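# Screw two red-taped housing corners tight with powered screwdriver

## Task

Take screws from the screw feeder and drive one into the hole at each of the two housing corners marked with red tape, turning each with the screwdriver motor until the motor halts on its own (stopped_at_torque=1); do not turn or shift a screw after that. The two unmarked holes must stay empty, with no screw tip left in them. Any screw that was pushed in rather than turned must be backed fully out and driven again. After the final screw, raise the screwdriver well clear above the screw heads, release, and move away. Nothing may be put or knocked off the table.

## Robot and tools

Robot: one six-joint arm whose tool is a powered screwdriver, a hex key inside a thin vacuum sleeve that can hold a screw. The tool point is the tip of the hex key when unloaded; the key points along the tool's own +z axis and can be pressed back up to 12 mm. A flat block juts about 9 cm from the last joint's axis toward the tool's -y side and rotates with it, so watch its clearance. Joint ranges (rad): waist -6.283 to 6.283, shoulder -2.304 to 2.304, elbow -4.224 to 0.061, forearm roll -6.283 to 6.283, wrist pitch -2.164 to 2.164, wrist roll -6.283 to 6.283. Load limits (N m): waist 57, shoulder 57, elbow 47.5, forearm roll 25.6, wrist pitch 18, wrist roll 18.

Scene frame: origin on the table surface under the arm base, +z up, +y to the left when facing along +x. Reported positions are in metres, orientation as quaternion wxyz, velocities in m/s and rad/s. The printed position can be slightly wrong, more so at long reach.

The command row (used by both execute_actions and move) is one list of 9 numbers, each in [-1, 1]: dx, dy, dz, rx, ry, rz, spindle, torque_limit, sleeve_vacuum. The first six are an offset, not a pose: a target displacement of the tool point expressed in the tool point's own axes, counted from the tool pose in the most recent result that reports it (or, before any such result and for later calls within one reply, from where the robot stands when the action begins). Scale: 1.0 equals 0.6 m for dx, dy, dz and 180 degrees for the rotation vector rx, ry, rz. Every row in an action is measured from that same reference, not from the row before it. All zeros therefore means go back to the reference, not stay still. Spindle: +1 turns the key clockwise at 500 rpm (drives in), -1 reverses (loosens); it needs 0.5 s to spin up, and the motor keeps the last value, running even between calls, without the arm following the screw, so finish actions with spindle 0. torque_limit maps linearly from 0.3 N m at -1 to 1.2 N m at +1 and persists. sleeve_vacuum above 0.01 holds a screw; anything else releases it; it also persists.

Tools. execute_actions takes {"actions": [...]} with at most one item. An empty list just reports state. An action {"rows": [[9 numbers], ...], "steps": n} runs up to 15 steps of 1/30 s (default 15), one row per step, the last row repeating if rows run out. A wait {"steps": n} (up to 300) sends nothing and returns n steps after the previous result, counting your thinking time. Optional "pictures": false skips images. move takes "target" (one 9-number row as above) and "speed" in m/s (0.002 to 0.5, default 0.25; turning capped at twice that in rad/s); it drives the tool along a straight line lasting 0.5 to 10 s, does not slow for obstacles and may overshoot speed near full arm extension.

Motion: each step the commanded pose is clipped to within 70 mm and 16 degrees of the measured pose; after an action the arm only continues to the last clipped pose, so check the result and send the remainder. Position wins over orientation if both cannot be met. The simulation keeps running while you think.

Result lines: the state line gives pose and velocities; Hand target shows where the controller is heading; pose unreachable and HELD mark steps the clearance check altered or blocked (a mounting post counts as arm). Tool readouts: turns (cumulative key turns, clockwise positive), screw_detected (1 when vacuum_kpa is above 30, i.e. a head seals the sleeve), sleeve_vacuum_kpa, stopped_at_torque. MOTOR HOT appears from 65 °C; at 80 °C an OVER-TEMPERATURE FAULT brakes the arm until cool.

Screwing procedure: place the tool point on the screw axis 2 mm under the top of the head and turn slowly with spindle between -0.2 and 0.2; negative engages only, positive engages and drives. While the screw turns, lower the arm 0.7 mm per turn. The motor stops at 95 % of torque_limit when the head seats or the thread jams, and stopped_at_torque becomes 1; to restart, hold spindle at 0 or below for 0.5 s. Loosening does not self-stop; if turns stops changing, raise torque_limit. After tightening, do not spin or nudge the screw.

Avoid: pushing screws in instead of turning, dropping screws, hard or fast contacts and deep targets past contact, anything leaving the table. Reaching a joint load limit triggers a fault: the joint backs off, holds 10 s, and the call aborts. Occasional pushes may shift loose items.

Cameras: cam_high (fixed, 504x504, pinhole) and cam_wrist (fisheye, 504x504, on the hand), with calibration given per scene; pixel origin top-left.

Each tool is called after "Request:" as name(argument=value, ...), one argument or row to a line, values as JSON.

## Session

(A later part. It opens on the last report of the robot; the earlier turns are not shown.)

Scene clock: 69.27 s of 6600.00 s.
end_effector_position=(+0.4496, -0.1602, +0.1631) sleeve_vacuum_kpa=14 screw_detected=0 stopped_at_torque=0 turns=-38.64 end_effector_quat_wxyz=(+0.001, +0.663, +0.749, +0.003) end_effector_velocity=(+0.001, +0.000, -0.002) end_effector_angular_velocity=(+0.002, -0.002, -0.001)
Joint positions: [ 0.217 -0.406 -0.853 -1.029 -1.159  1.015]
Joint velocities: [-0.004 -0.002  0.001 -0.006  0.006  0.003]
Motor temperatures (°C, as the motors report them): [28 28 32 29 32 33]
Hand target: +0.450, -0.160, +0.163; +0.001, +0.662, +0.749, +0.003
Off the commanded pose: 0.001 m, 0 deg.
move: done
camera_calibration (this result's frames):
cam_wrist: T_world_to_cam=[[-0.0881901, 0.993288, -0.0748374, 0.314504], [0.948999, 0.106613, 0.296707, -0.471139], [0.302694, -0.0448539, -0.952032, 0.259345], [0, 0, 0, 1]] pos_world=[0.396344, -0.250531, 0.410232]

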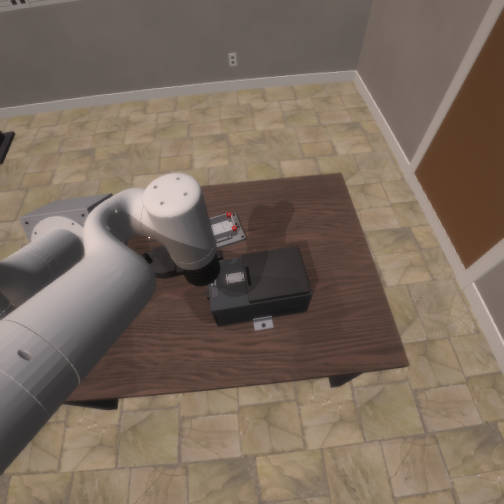

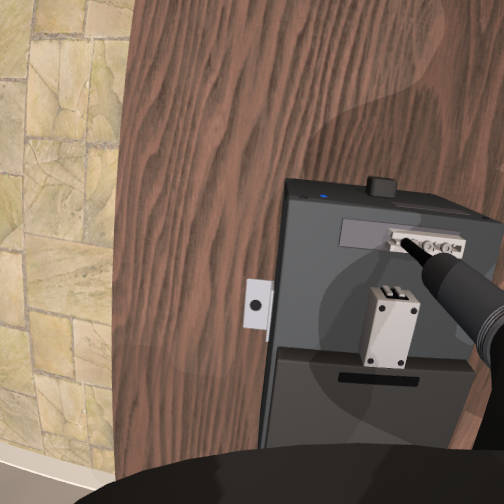

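Request:
move(
  target=[0, 0, -0.045, 0, 0, 0, 0, 0.3, 0],
  speed=0.05,
)

Request:
zoom_image(
  camera="cam_wrist",
  region=[340, 160, 480, 300],
)

Scene clock: 74.23 s of 6600.00 s.
end_effector_position=(+0.4493, -0.1601, +0.1898) sleeve_vacuum_kpa=0 screw_detected=0 stopped_at_torque=0 turns=-41.97 end_effector_quat_wxyz=(+0.001, +0.663, +0.749, +0.003) end_effector_velocity=(-0.000, -0.001, +0.002) end_effector_angular_velocity=(-0.001, +0.000, +0.000)
Joint positions: [ 0.261 -0.392 -0.878 -0.981 -1.196  0.99 ]
Joint velocities: [ 0.003  0.001 -0.003  0.004 -0.004 -0.003]
Motor temperatures (°C, as the motors report them): [28 28 32 29 32 33]
Hand target: +0.449, -0.160, +0.190; +0.001, +0.663, +0.749, +0.003
Off the commanded pose: 0.000 m, 0 deg.
move: done
camera_calibration (this result's frames):
cam_wrist: T_world_to_cam=[[-0.088415, 0.993288, -0.0745729, 0.316478], [0.949004, 0.106744, 0.296643, -0.478757], [0.302612, -0.0445423, -0.952072, 0.284976], [0, 0, 0, 1]] pos_world=[0.396087, -0.250556, 0.436939]

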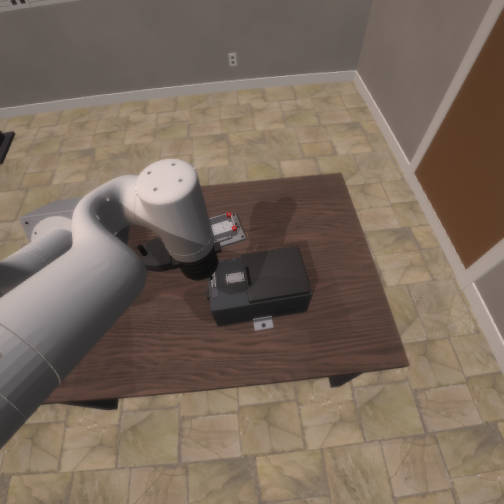

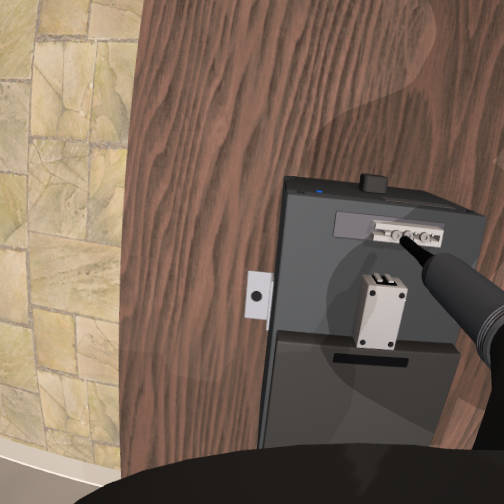

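Region (340, 160, 480, 300) of cam_wrist's 504x504 image, scaled by 3.600, with more detail than that image has.

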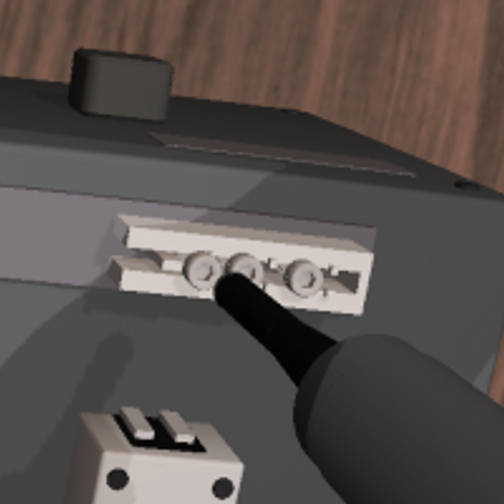

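Request:
move(
  target=[0.0357, 0.0095, 0.025, 0, 0, 0, 0, 0.3, 0],
  speed=0.05,
)

Request:
zoom_image(
  camera="cam_wrist",
  region=[340, 180, 460, 280],
)

Scene clock: 80.37 s of 6600.00 s.
end_effector_position=(+0.4524, -0.1384, +0.1751) sleeve_vacuum_kpa=0 screw_detected=0 stopped_at_torque=0 turns=-41.97 end_effector_quat_wxyz=(+0.001, +0.663, +0.749, +0.003) end_effector_velocity=(+0.000, +0.001, -0.001) end_effector_angular_velocity=(-0.001, +0.000, -0.000)
Joint positions: [ 0.258 -0.448 -0.882 -1.001 -1.166  1.038]
Joint velocities: [-0.    -0.005 -0.001 -0.002  0.002  0.004]
Motor temperatures (°C, as the motors report them): [28 28 32 29 32 33]
Hand target: +0.452, -0.138, +0.175; +0.001, +0.663, +0.749, +0.003
Off the commanded pose: 0.000 m, 0 deg.
After step 90, 2.17 s passed at rest.
move: done
camera_calibration (this result's frames):
cam_wrist: T_world_to_cam=[[-0.0882329, 0.993295, -0.0746963, 0.29402], [0.949005, 0.10661, 0.296687, -0.479665], [0.302662, -0.0447096, -0.952049, 0.27091], [0, 0, 0, 1]] pos_world=[0.399153, -0.228799, 0.422192]

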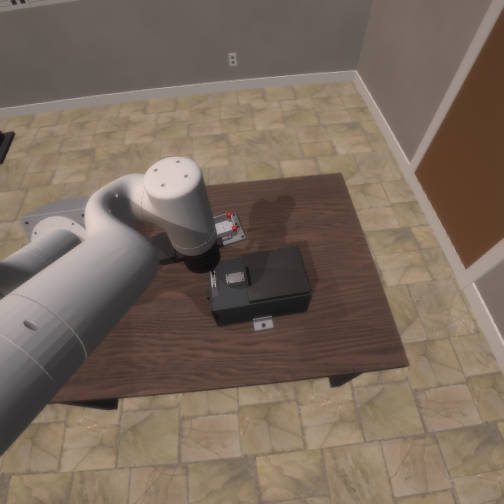

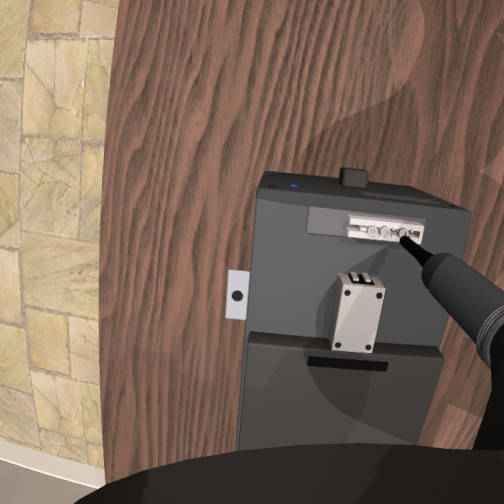

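Region (340, 180, 460, 280) of cam_wrist's 504x504 image, scaled by 4.200, with more detail than that image has.

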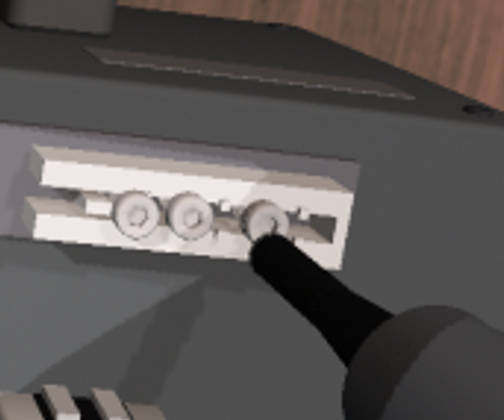

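Request:
move(
  target=[0.0027, -0.0054, 0.0, 0, 0, 0, -0.1, 0.3, 1],
  speed=0.03,
)

Request:
move(
  target=[0, 0, 0.018, 0, 0, 0, -0.1, 0.3, 1],
  speed=0.015,
)

Request:
zoom_image(
  camera="cam_wrist",
  region=[340, 180, 460, 280],
)

Scene clock: 87.40 s of 6600.00 s.
end_effector_position=(+0.4492, -0.1373, +0.1750) sleeve_vacuum_kpa=14 screw_detected=0 stopped_at_torque=0 turns=-42.54 end_effector_quat_wxyz=(+0.001, +0.663, +0.749, +0.003) end_effector_velocity=(-0.002, +0.001, +0.000) end_effector_angular_velocity=(+0.000, +0.000, -0.001)
Joint positions: [ 0.261 -0.445 -0.874 -1.    -1.165  1.043]
Joint velocities: [0.002 0.002 0.004 0.001 0.001 0.003]
Motor temperatures (°C, as the motors report them): [28 28 32 29 32 33]
Hand target: +0.449, -0.137, +0.175; +0.001, +0.663, +0.749, +0.003
Off the commanded pose: 0.000 m, 0 deg.
After step 90, 3.33 s passed at rest.
move: done
camera_calibration (this result's frames):
cam_wrist: T_world_to_cam=[[-0.0882534, 0.993292, -0.0747096, 0.292608], [0.949009, 0.106632, 0.296668, -0.4767], [0.302645, -0.044718, -0.952054, 0.271912], [0, 0, 0, 1]] pos_world=[0.395923, -0.227654, 0.422157]

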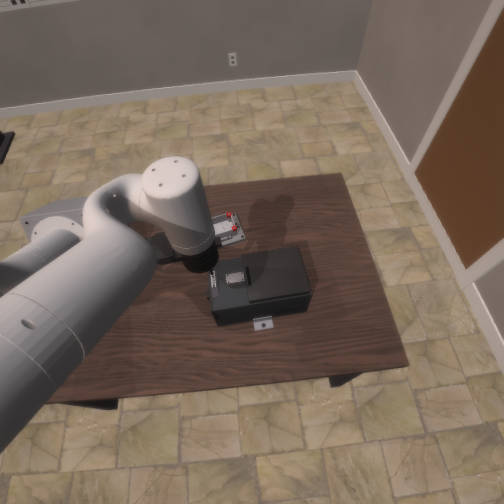

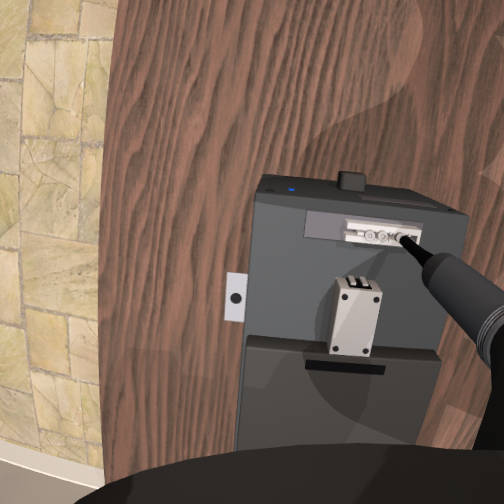

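Scene clock: 88.63 s of 6600.00 s.
end_effector_position=(+0.4493, -0.1371, +0.1646) sleeve_vacuum_kpa=40 screw_detected=1 stopped_at_torque=0 turns=-43.57 end_effector_quat_wxyz=(+0.001, +0.663, +0.749, +0.003) end_effector_velocity=(-0.000, -0.001, -0.002) end_effector_angular_velocity=(-0.001, +0.001, -0.001)
Joint positions: [ 0.245 -0.451 -0.864 -1.02  -1.15   1.054]
Joint velocities: [-0.004 -0.001  0.002 -0.004  0.002  0.003]
Motor temperatures (°C, as the motors report them): [28 28 32 29 32 33]
Hand target: +0.449, -0.137, +0.164; +0.001, +0.663, +0.749, +0.003
Off the commanded pose: 0.000 m, 0 deg.
move: done
camera_calibration (this result's frames):
cam_wrist: T_world_to_cam=[[-0.0880269, 0.99334, -0.0743393, 0.291477], [0.948934, 0.10632, 0.297019, -0.473783], [0.302944, -0.0443974, -0.951974, 0.261857], [0, 0, 0, 1]] pos_world=[0.395919, -0.227538, 0.411671]

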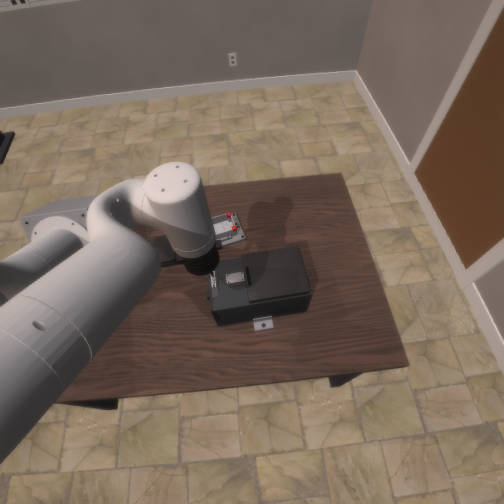

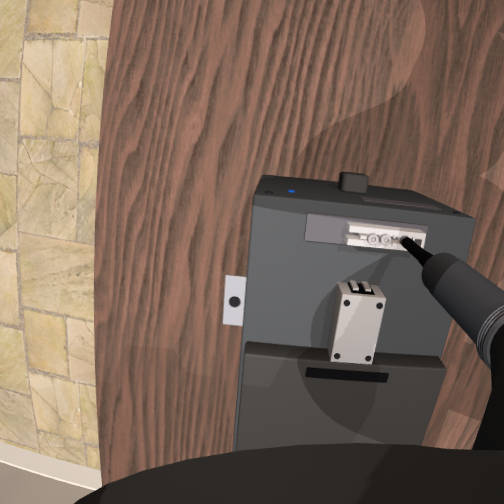

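Region (340, 180, 460, 280) of cam_wrist's 504x504 image, scaled by 4.200, with more detail than that image has.

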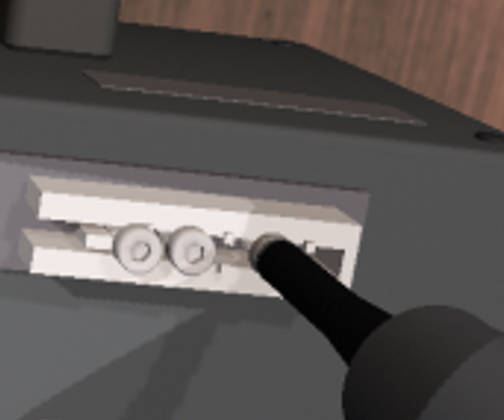

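Request:
move(
  target=[0, 0, -0.1, 0, 0, 0, 0, 0.3, 1],
  speed=0.15,
)

Request:
move(
  target=[0.3283, 0.159, 0.108, 0, 0, 0, 0, 0.3, 1],
  speed=0.3,
)

Request:
zoom_image(
  camera="cam_wrist",
  region=[260, 100, 480, 320],
)

Scene clock: 94.37 s of 6600.00 s.
end_effector_position=(+0.4486, -0.1371, +0.2243) sleeve_vacuum_kpa=40 screw_detected=1 stopped_at_torque=0 turns=-47.51 end_effector_quat_wxyz=(+0.001, +0.662, +0.749, +0.003) end_effector_velocity=(+0.001, -0.001, +0.002) end_effector_angular_velocity=(-0.001, -0.001, -0.000)
Joint positions: [ 0.338 -0.423 -0.926 -0.915 -1.235  0.999]
Joint velocities: [ 0.004  0.001 -0.003  0.002 -0.005 -0.002]
Motor temperatures (°C, as the motors report them): [28 28 32 29 32 33]
Hand target: +0.449, -0.137, +0.225; +0.001, +0.663, +0.749, +0.003
Off the commanded pose: 0.000 m, 0 deg.
move: done
camera_calibration (this result's frames):
cam_wrist: T_world_to_cam=[[-0.0884868, 0.99333, -0.073936, 0.296], [0.94896, 0.106628, 0.296827, -0.490793], [0.30273, -0.043897, -0.952065, 0.319065], [0, 0, 0, 1]] pos_world=[0.395344, -0.227687, 0.471336]

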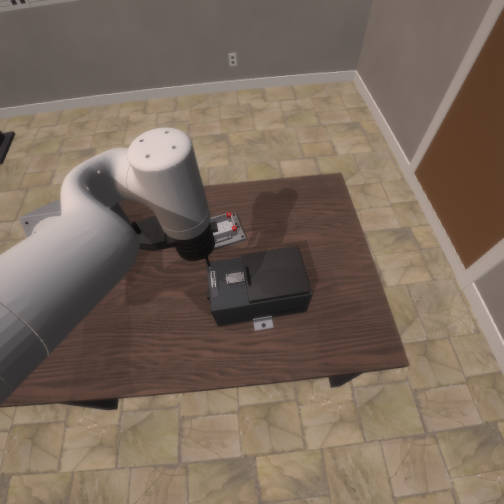

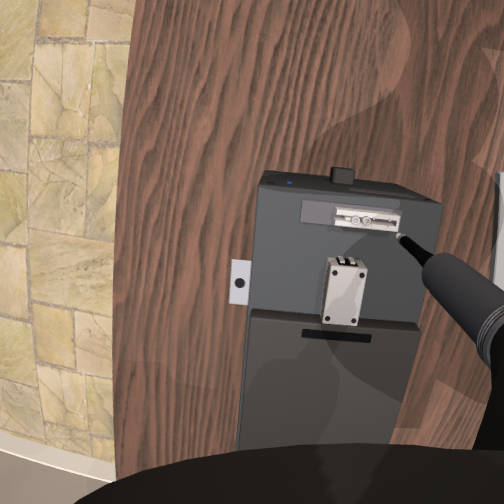

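Scene clock: 95.87 s of 6600.00 s.
end_effector_position=(+0.5190, +0.0700, +0.1610) sleeve_vacuum_kpa=40 screw_detected=1 stopped_at_torque=0 turns=-47.51 end_effector_quat_wxyz=(+0.001, +0.663, +0.749, +0.003) end_effector_velocity=(+0.001, +0.002, -0.001) end_effector_angular_velocity=(-0.002, +0.002, +0.002)
Joint positions: [ 0.38  -0.99  -1.284 -0.95  -1.124  1.192]
Joint velocities: [-0.    -0.009 -0.009  0.001 -0.002 -0.002]
Motor temperatures (°C, as the motors report them): [28 28 32 29 32 33]
Hand target: +0.519, +0.070, +0.161; +0.001, +0.663, +0.749, +0.003
Off the commanded pose: 0.001 m, 0 deg.
move: done
camera_calibration (this result's frames):
cam_wrist: T_world_to_cam=[[-0.0879284, 0.993351, -0.0743134, 0.0916282], [0.948913, 0.106223, 0.29712, -0.560923], [0.303039, -0.0443917, -0.951944, 0.246414], [0, 0, 0, 1]] pos_world=[0.465651, -0.0204974, 0.408043]

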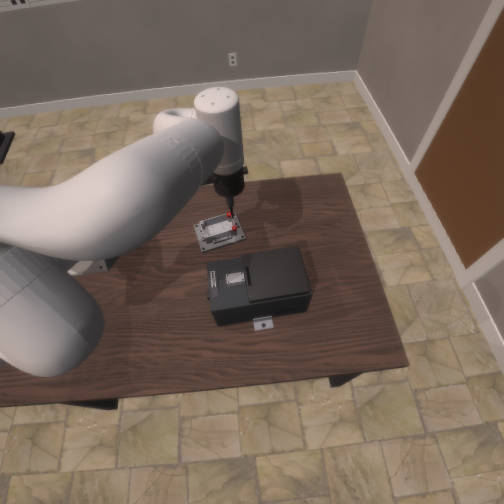

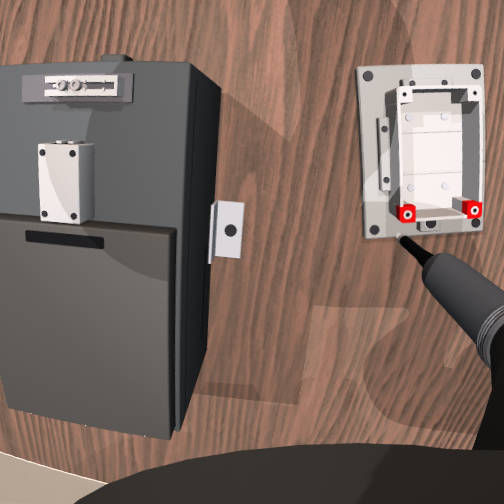

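Region (260, 100, 480, 320) of cam_wrist's 504x504 image, scaled by 2.291, with more detail than that image has.

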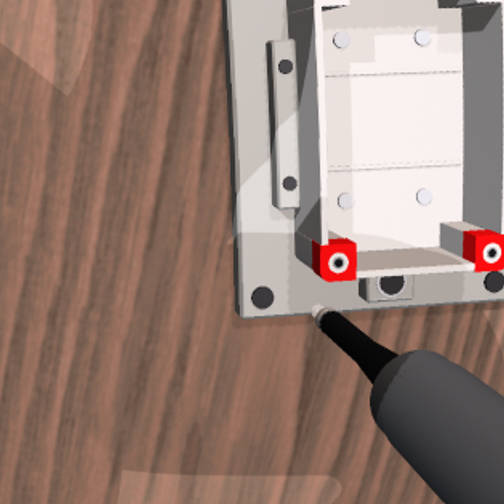

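Request:
move(
  target=[0.045, 0.003, 0.0933, 0, 0, 0, 0, 0.3, 1],
  speed=0.15,
)

Request:
zoom_image(
  camera="cam_wrist",
  region=[340, 160, 480, 300],
)

Scene clock: 102.80 s of 6600.00 s.
end_effector_position=(+0.5181, +0.0969, +0.1054) sleeve_vacuum_kpa=40 screw_detected=1 stopped_at_torque=0 turns=-47.51 end_effector_quat_wxyz=(+0.001, +0.663, +0.749, +0.003) end_effector_velocity=(-0.000, +0.001, -0.003) end_effector_angular_velocity=(-0.001, +0.000, +0.001)
Joint positions: [ 0.333 -1.085 -1.292 -1.03  -1.066  1.267]
Joint velocities: [-0.002 -0.005 -0.001 -0.003  0.001  0.002]
Motor temperatures (°C, as the motors report them): [28 28 32 29 32 33]
Hand target: +0.518, +0.097, +0.105; +0.001, +0.663, +0.749, +0.003
Off the commanded pose: 0.000 m, 0 deg.
After step 90, 2.93 s passed at rest.
move: done
camera_calibration (this result's frames):
cam_wrist: T_world_to_cam=[[-0.0875515, 0.993366, -0.074562, 0.0604935], [0.948875, 0.105949, 0.297341, -0.54636], [0.303268, -0.0447174, -0.951856, 0.194878], [0, 0, 0, 1]] pos_world=[0.464623, 0.00650839, 0.352461]

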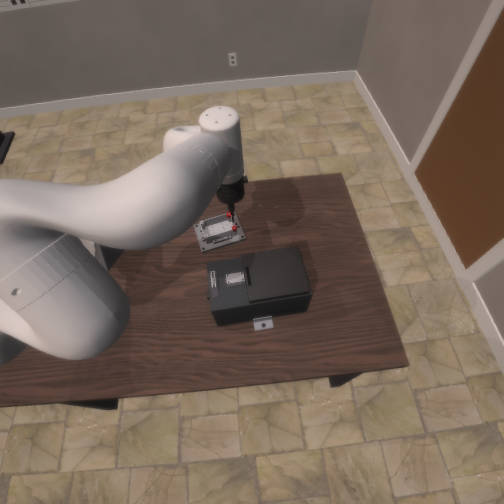

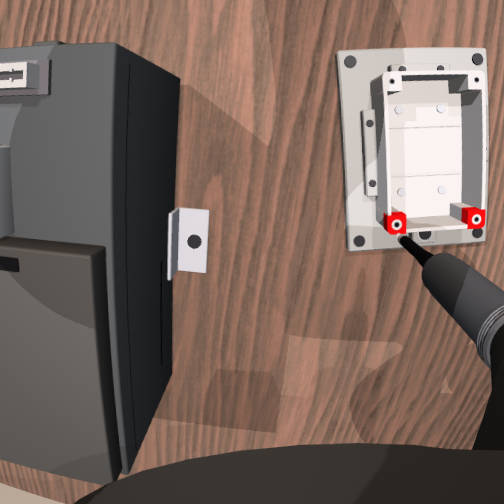

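Region (340, 160, 480, 300) of cam_wrist's 504x504 image, scaled by 3.600, with more detail than that image has.

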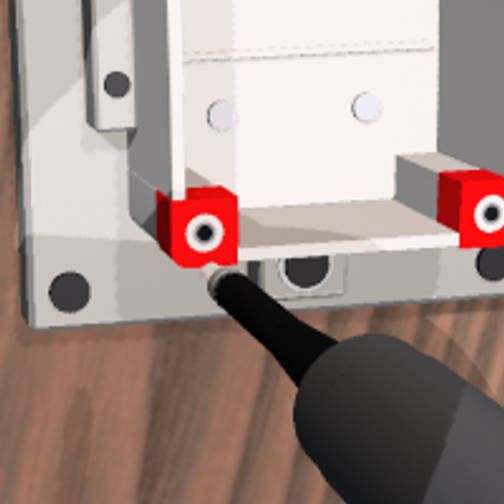

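Request:
move(
  target=[0.0013, -0.0107, 0, 0, 0, 0, 0, 0.3, 1],
  speed=0.05,
)

Request:
zoom_image(
  camera="cam_wrist",
  region=[340, 160, 480, 300],
)

Scene clock: 106.83 s of 6600.00 s.
end_effector_position=(+0.5119, +0.0969, +0.1053) sleeve_vacuum_kpa=40 screw_detected=1 stopped_at_torque=0 turns=-47.51 end_effector_quat_wxyz=(+0.001, +0.663, +0.749, +0.003) end_effector_velocity=(-0.002, -0.000, +0.000) end_effector_angular_velocity=(+0.000, -0.001, -0.001)
Joint positions: [ 0.338 -1.078 -1.274 -1.031 -1.061  1.278]
Joint velocities: [ 0.002  0.003  0.007 -0.001  0.002  0.005]
Motor temperatures (°C, as the motors report them): [28 28 32 29 32 33]
Hand target: +0.512, +0.097, +0.105; +0.001, +0.663, +0.749, +0.003
Off the commanded pose: 0.000 m, 0 deg.
After step 90, 0.30 s passed at rest.
move: done
camera_calibration (this result's frames):
cam_wrist: T_world_to_cam=[[-0.0875676, 0.993361, -0.0746069, 0.0599918], [0.948881, 0.105976, 0.29731, -0.540436], [0.303242, -0.0447584, -0.951862, 0.19671], [0, 0, 0, 1]] pos_world=[0.458412, 0.00648437, 0.352394]

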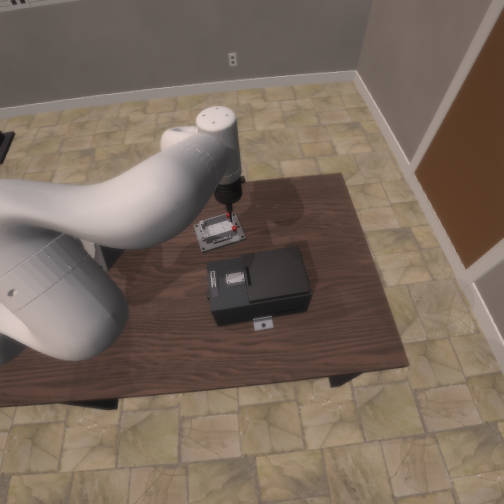

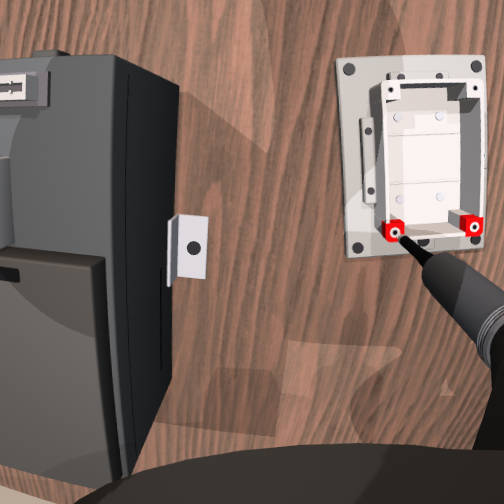

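Region (340, 160, 480, 300) of cam_wrist's 504x504 image, scaled by 3.600, with more detail than that image has.

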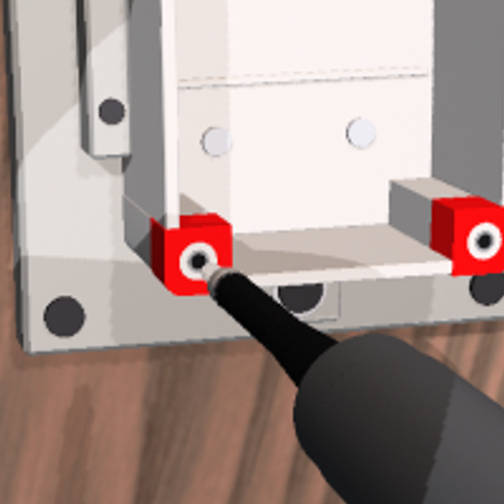

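Aligned along the axis. Descend and drive.

Request:
move(
  target=[0, 0, 0.024, 0, 0, 0, 0.2, 0.3, 1],
  speed=0.03,
)

Request:
move(
  target=[0, 0, 0.015, 0, 0, 0, 0.5, 0.3, 1],
  speed=0.003,
)

Request:
zoom_image(
  camera="cam_wrist",
  region=[360, 200, 450, 280],
)

Scene clock: 110.17 s of 6600.00 s.
end_effector_position=(+0.5121, +0.0969, +0.0912) sleeve_vacuum_kpa=40 screw_detected=1 stopped_at_torque=0 turns=-46.18 end_effector_quat_wxyz=(+0.001, +0.663, +0.749, +0.003) end_effector_velocity=(+0.000, +0.000, -0.002) end_effector_angular_velocity=(+0.001, +0.000, -0.001)
Joint positions: [ 0.319 -1.09  -1.268 -1.057 -1.05   1.294]
Joint velocities: [-0.003 -0.002  0.001 -0.003  0.002  0.003]
Motor temperatures (°C, as the motors report them): [28 28 32 29 32 33]
Hand target: +0.512, +0.097, +0.091; +0.001, +0.663, +0.749, +0.003
Off the commanded pose: 0.000 m, 0 deg.
move: done
camera_calibration (this result's frames):
cam_wrist: T_world_to_cam=[[-0.0874946, 0.993362, -0.074679, 0.0589091], [0.948873, 0.10593, 0.297353, -0.536389], [0.30329, -0.0448441, -0.951843, 0.183194], [0, 0, 0, 1]] pos_world=[0.458558, 0.00651703, 0.338268]

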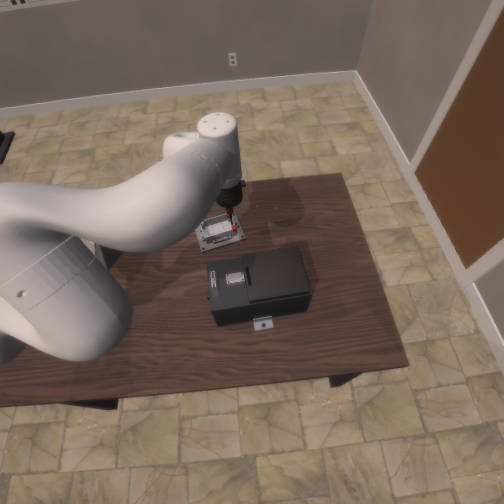

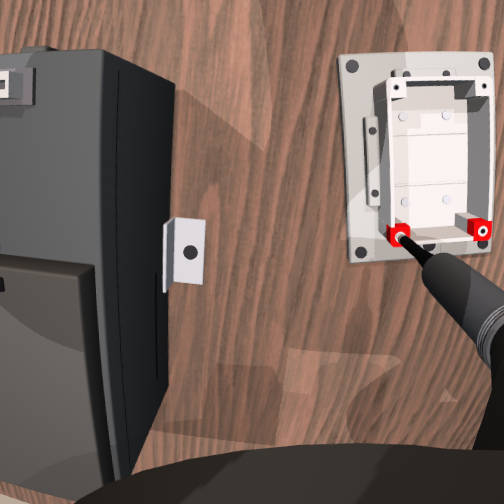

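Scene clock: 113.63 s of 6600.00 s.
end_effector_position=(+0.5122, +0.0969, +0.0820) sleeve_vacuum_kpa=40 screw_detected=1 stopped_at_torque=0 turns=-32.46 end_effector_quat_wxyz=(+0.001, +0.663, +0.749, +0.003) end_effector_velocity=(-0.000, +0.000, -0.001) end_effector_angular_velocity=(+0.000, +0.000, -0.001)
Joint positions: [ 0.307 -1.098 -1.265 -1.074 -1.043  1.304]
Joint velocities: [-0.001 -0.001  0.    -0.001  0.001  0.002]
Motor temperatures (°C, as the motors report them): [28 28 32 29 32 33]
Hand target: +0.512, +0.097, +0.082; +0.001, +0.663, +0.749, +0.003
Off the commanded pose: 0.000 m, 0 deg.
move: done
camera_calibration (this result's frames):
cam_wrist: T_world_to_cam=[[-0.0874703, 0.993358, -0.074758, 0.0582246], [0.948868, 0.105932, 0.297367, -0.53376], [0.303311, -0.0449248, -0.951832, 0.174446], [0, 0, 0, 1]] pos_world=[0.458649, 0.00654122, 0.329118]

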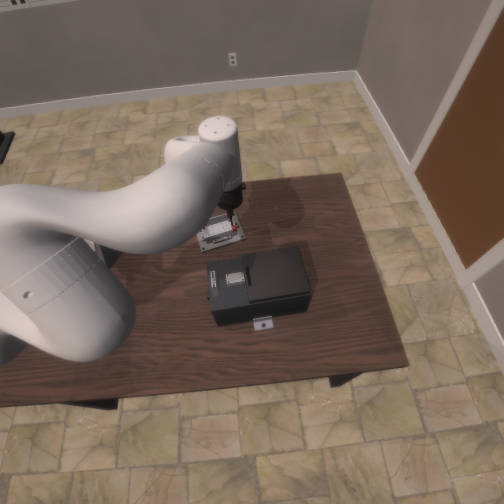

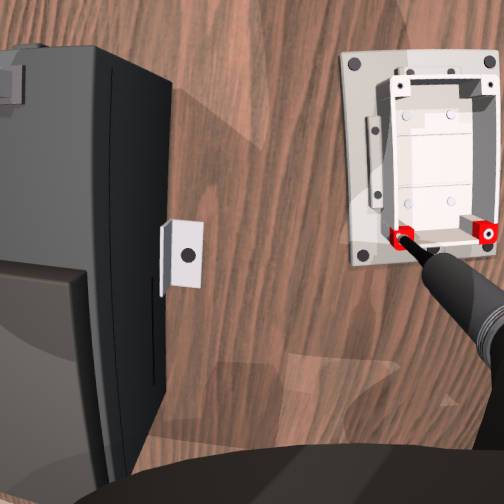

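Region (360, 200, 450, 280) of cam_wrist's 504x504 image, scaled by 5.600, with more detail than that image has.

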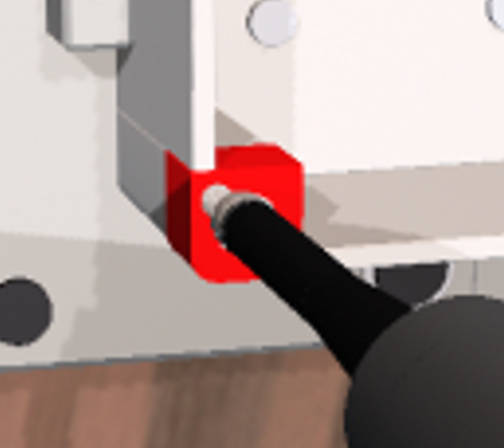

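Request:
move(
  target=[0.0078, 0.0052, -0.005, 0, 0, 0, 0, 0.3, 1],
  speed=0.03,
)

Request:
zoom_image(
  camera="cam_wrist",
  region=[360, 200, 450, 280],
)

Scene clock: 118.53 s of 6600.00 s.
end_effector_position=(+0.5145, +0.1017, +0.0849) sleeve_vacuum_kpa=40 screw_detected=1 stopped_at_torque=0 turns=-15.10 end_effector_quat_wxyz=(+0.001, +0.663, +0.749, +0.003) end_effector_velocity=(+0.001, +0.002, +0.001) end_effector_angular_velocity=(-0.001, +0.000, -0.000)
Joint positions: [ 0.314 -1.108 -1.282 -1.065 -1.046  1.298]
Joint velocities: [ 0.002 -0.004 -0.007  0.004 -0.003 -0.003]
Motor temperatures (°C, as the motors report them): [28 28 32 29 32 33]
Hand target: +0.515, +0.102, +0.085; +0.001, +0.663, +0.749, +0.003
Off the commanded pose: 0.000 m, 0 deg.
move: done
camera_calibration (this result's frames):
cam_wrist: T_world_to_cam=[[-0.0874796, 0.993362, -0.0746949, 0.0538475], [0.948861, 0.105923, 0.297395, -0.53738], [0.303333, -0.044859, -0.951828, 0.176704], [0, 0, 0, 1]] pos_world=[0.461009, 0.0113575, 0.332028]

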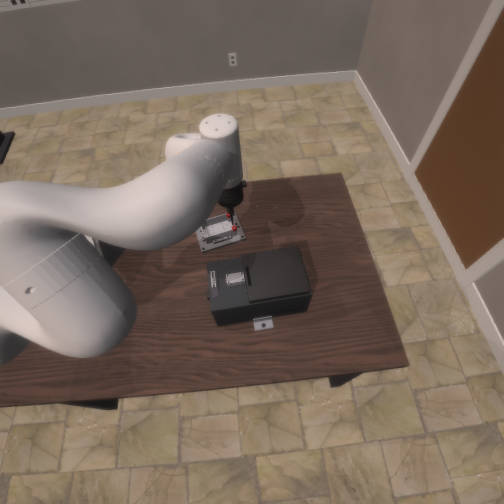

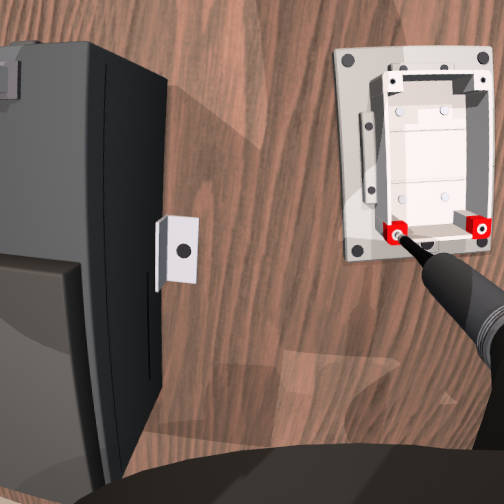

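Region (360, 200, 450, 280) of cam_wrist's 504x504 image, scaled by 5.600, with more detail than that image has.

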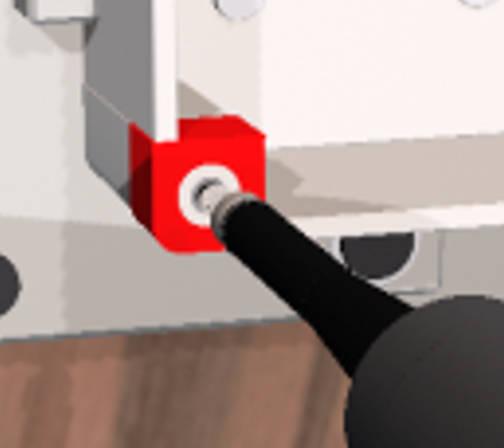

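Request:
move(
  target=[0, 0, 0.0133, 0, 0, 0, 0, 0.3, 1],
  speed=0.03,
)

Request:
zoom_image(
  camera="cam_wrist",
  region=[360, 200, 450, 280],
)

Scene clock: 121.87 s of 6600.00 s.
end_effector_position=(+0.5146, +0.1017, +0.0772) sleeve_vacuum_kpa=40 screw_detected=1 stopped_at_torque=0 turns=-15.10 end_effector_quat_wxyz=(+0.001, +0.663, +0.749, +0.003) end_effector_velocity=(+0.000, -0.000, -0.002) end_effector_angular_velocity=(+0.000, -0.001, -0.001)
Joint positions: [ 0.303 -1.115 -1.279 -1.079 -1.041  1.307]
Joint velocities: [-0.003 -0.002  0.001 -0.005  0.002  0.004]
Motor temperatures (°C, as the motors report them): [28 28 32 29 32 33]
Hand target: +0.515, +0.102, +0.077; +0.001, +0.663, +0.749, +0.003
Off the commanded pose: 0.000 m, 0 deg.
move: done
camera_calibration (this result's frames):
cam_wrist: T_world_to_cam=[[-0.0874583, 0.99336, -0.0747487, 0.0532611], [0.948862, 0.105919, 0.297393, -0.535164], [0.303335, -0.0449167, -0.951825, 0.169327], [0, 0, 0, 1]] pos_world=[0.461092, 0.0113822, 0.324305]

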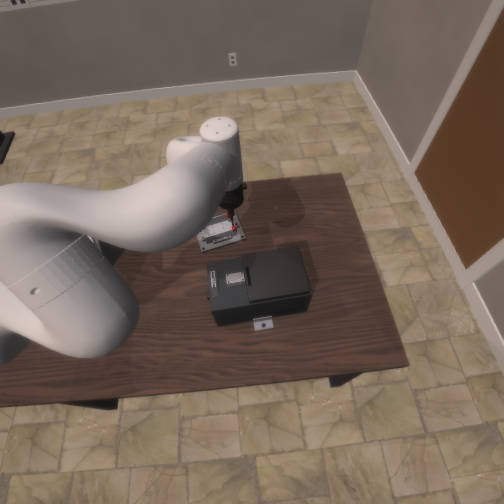

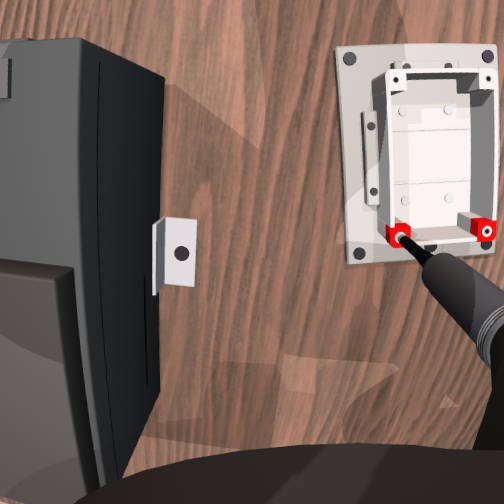

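Region (360, 200, 450, 280) of cam_wrist's 504x504 image, scaled by 5.600, with more detail than that image has.

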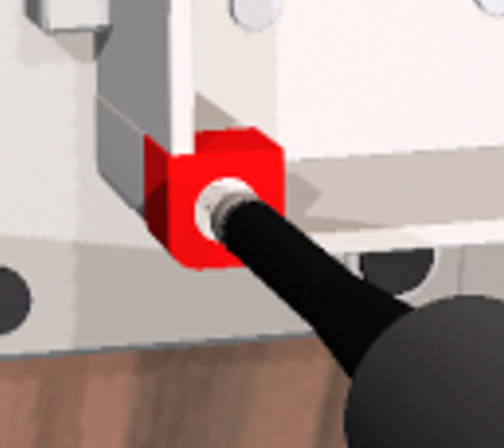

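Request:
move(
  target=[0, 0, 0.015, 0, 0, 0, 0.5, 0.3, 1],
  speed=0.003,
)

Request:
move(
  target=[0, 0, 0.012, 0, 0, 0, 0.5, 0.3, 1],
  speed=0.003,
)

Request:
zoom_image(
  camera="cam_wrist",
  region=[360, 200, 450, 280],
)

Scene clock: 128.93 s of 6600.00 s.
end_effector_position=(+0.5147, +0.1017, +0.0683) sleeve_vacuum_kpa=40 screw_detected=1 stopped_at_torque=0 turns=-2.50 end_effector_quat_wxyz=(+0.001, +0.663, +0.749, +0.003) end_effector_velocity=(-0.000, -0.000, -0.001) end_effector_angular_velocity=(-0.000, -0.000, +0.000)
Joint positions: [ 0.291 -1.123 -1.277 -1.096 -1.034  1.316]
Joint velocities: [-0.001 -0.001  0.    -0.002  0.     0.001]
Motor temperatures (°C, as the motors report them): [28 28 32 29 32 33]
Hand target: +0.515, +0.102, +0.068; +0.001, +0.663, +0.749, +0.003
Off the commanded pose: 0.000 m, 0 deg.
After step 90, 0.93 s passed at rest.
move: done
camera_calibration (this result's frames):
cam_wrist: T_world_to_cam=[[-0.0873873, 0.993366, -0.0747524, 0.0525522], [0.948845, 0.105856, 0.297468, -0.532646], [0.303408, -0.0449336, -0.951801, 0.160796], [0, 0, 0, 1]] pos_world=[0.461204, 0.0114052, 0.31542]

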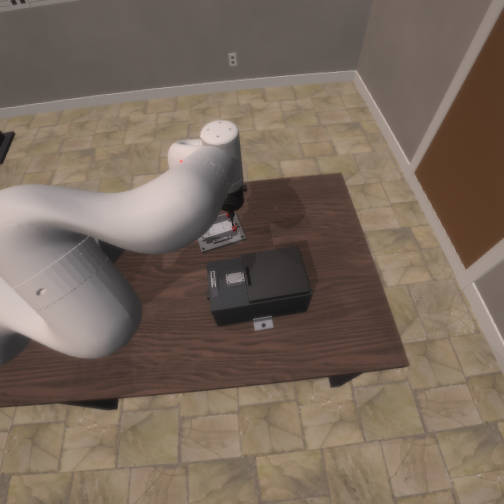

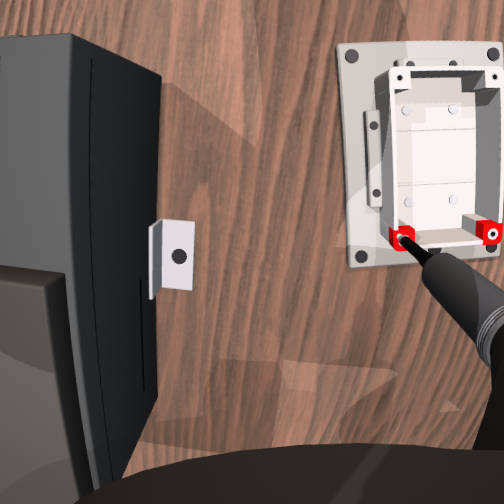

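Scene clock: 131.80 s of 6600.00 s.
end_effector_position=(+0.5148, +0.1017, +0.0611) sleeve_vacuum_kpa=40 screw_detected=1 stopped_at_torque=0 turns=9.44 end_effector_quat_wxyz=(+0.001, +0.663, +0.749, +0.003) end_effector_velocity=(+0.000, +0.000, -0.001) end_effector_angular_velocity=(+0.001, -0.001, +0.001)
Joint positions: [ 0.282 -1.13  -1.275 -1.11  -1.029  1.324]
Joint velocities: [-0.001 -0.001  0.    -0.002  0.001  0.   ]
Motor temperatures (°C, as the motors report them): [28 28 32 29 32 33]
Hand target: +0.515, +0.102, +0.061; +0.001, +0.663, +0.749, +0.003
Off the commanded pose: 0.000 m, 0 deg.
move: done
camera_calibration (this result's frames):
cam_wrist: T_world_to_cam=[[-0.0873632, 0.993364, -0.0747981, 0.0520065], [0.948842, 0.105847, 0.297483, -0.53058], [0.303426, -0.0449825, -0.951793, 0.153919], [0, 0, 0, 1]] pos_world=[0.461277, 0.0114227, 0.308227]

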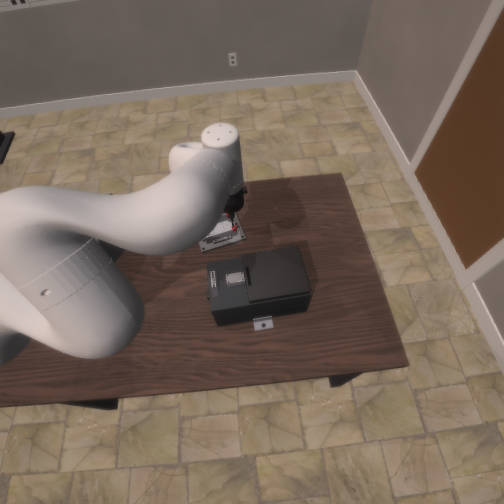

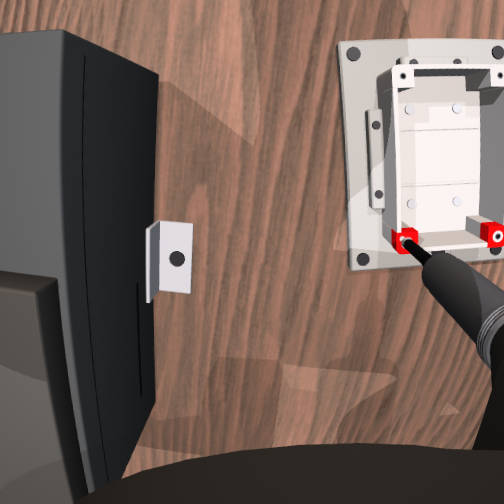

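Region (360, 200, 450, 280) of cam_wrist's 504x504 image, scaled by 5.600, with more detail than that image has.

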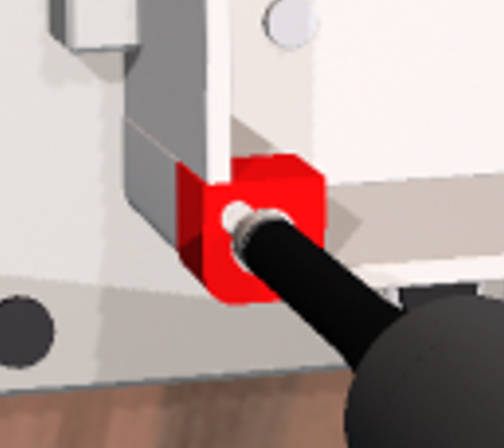

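Request:
move(
  target=[0.0058, 0.0043, -0.0217, 0, 0, 0, 0, 0.3, 1],
  speed=0.03,
)

Request:
move(
  target=[0, 0, 0.02, 0, 0, 0, 0.5, 0.3, 1],
  speed=0.003,
)

Request:
zoom_image(
  camera="cam_wrist",
  region=[360, 200, 450, 280],
)

Scene clock: 136.40 s of 6600.00 s.
end_effector_position=(+0.5167, +0.1054, +0.0739) sleeve_vacuum_kpa=40 screw_detected=1 stopped_at_torque=0 turns=25.00 end_effector_quat_wxyz=(+0.001, +0.663, +0.749, +0.003) end_effector_velocity=(+0.001, +0.001, +0.002) end_effector_angular_velocity=(+0.001, -0.001, +0.000)
Joint positions: [ 0.301 -1.128 -1.291 -1.082 -1.04   1.307]
Joint velocities: [ 0.003  0.    -0.003  0.003 -0.001 -0.002]
Motor temperatures (°C, as the motors report them): [28 28 32 29 32 33]
Hand target: +0.517, +0.106, +0.074; +0.001, +0.663, +0.749, +0.003
Off the commanded pose: 0.000 m, 0 deg.
move: done
camera_calibration (this result's frames):
cam_wrist: T_world_to_cam=[[-0.0875069, 0.993351, -0.074809, 0.049536], [0.948877, 0.10598, 0.297321, -0.536555], [0.303273, -0.0449669, -0.951842, 0.165785], [0, 0, 0, 1]] pos_world=[0.463182, 0.0151124, 0.321036]

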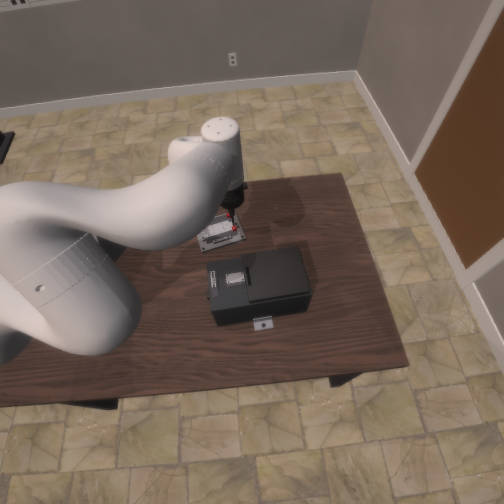

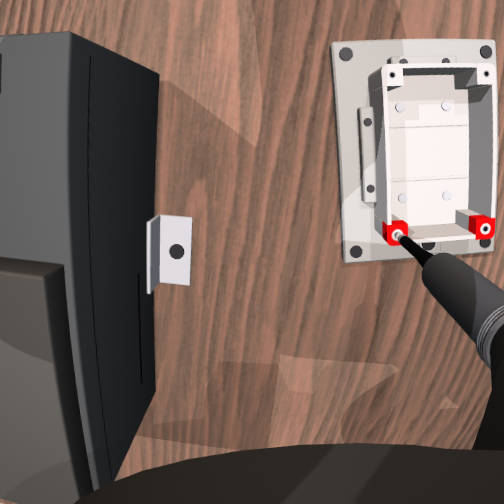

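Scene clock: 140.63 s of 6600.00 s.
end_effector_position=(+0.5168, +0.1055, +0.0620) sleeve_vacuum_kpa=40 screw_detected=1 stopped_at_torque=0 turns=42.18 end_effector_quat_wxyz=(+0.001, +0.663, +0.749, +0.003) end_effector_velocity=(+0.000, -0.001, -0.001) end_effector_angular_velocity=(-0.001, -0.000, +0.000)
Joint positions: [ 0.285 -1.139 -1.288 -1.105 -1.031  1.32 ]
Joint velocities: [-0.001 -0.001  0.    -0.002 -0.001  0.001]
Motor temperatures (°C, as the motors report them): [28 28 32 29 32 33]
Hand target: +0.517, +0.105, +0.062; +0.001, +0.663, +0.749, +0.003
Off the commanded pose: 0.000 m, 0 deg.
move: done
camera_calibration (this result's frames):
cam_wrist: T_world_to_cam=[[-0.0874499, 0.993353, -0.0748457, 0.0486068], [0.948869, 0.105939, 0.297364, -0.533144], [0.303316, -0.0450143, -0.951826, 0.15438], [0, 0, 0, 1]] pos_world=[0.463308, 0.0151463, 0.309119]

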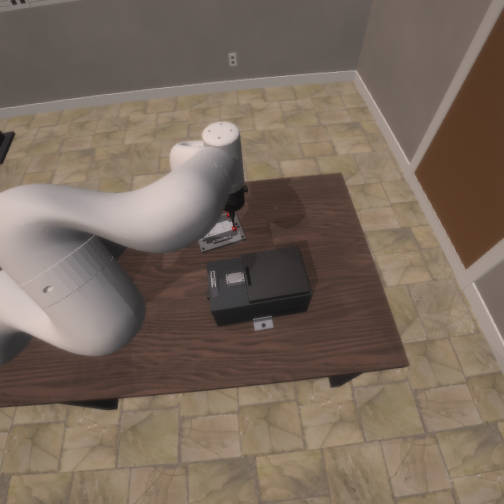

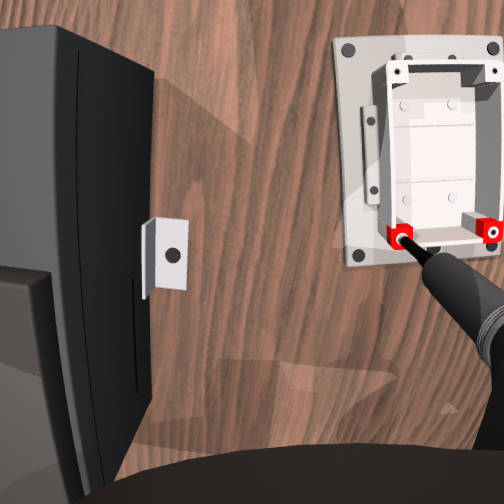

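Region (360, 200, 450, 280) of cam_wrist's 504x504 image, scaled by 5.600, with more detail than that image has.

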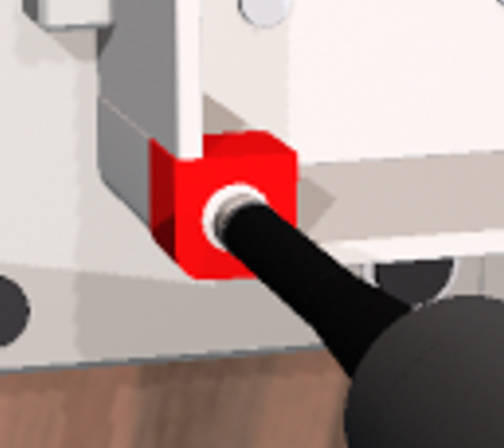

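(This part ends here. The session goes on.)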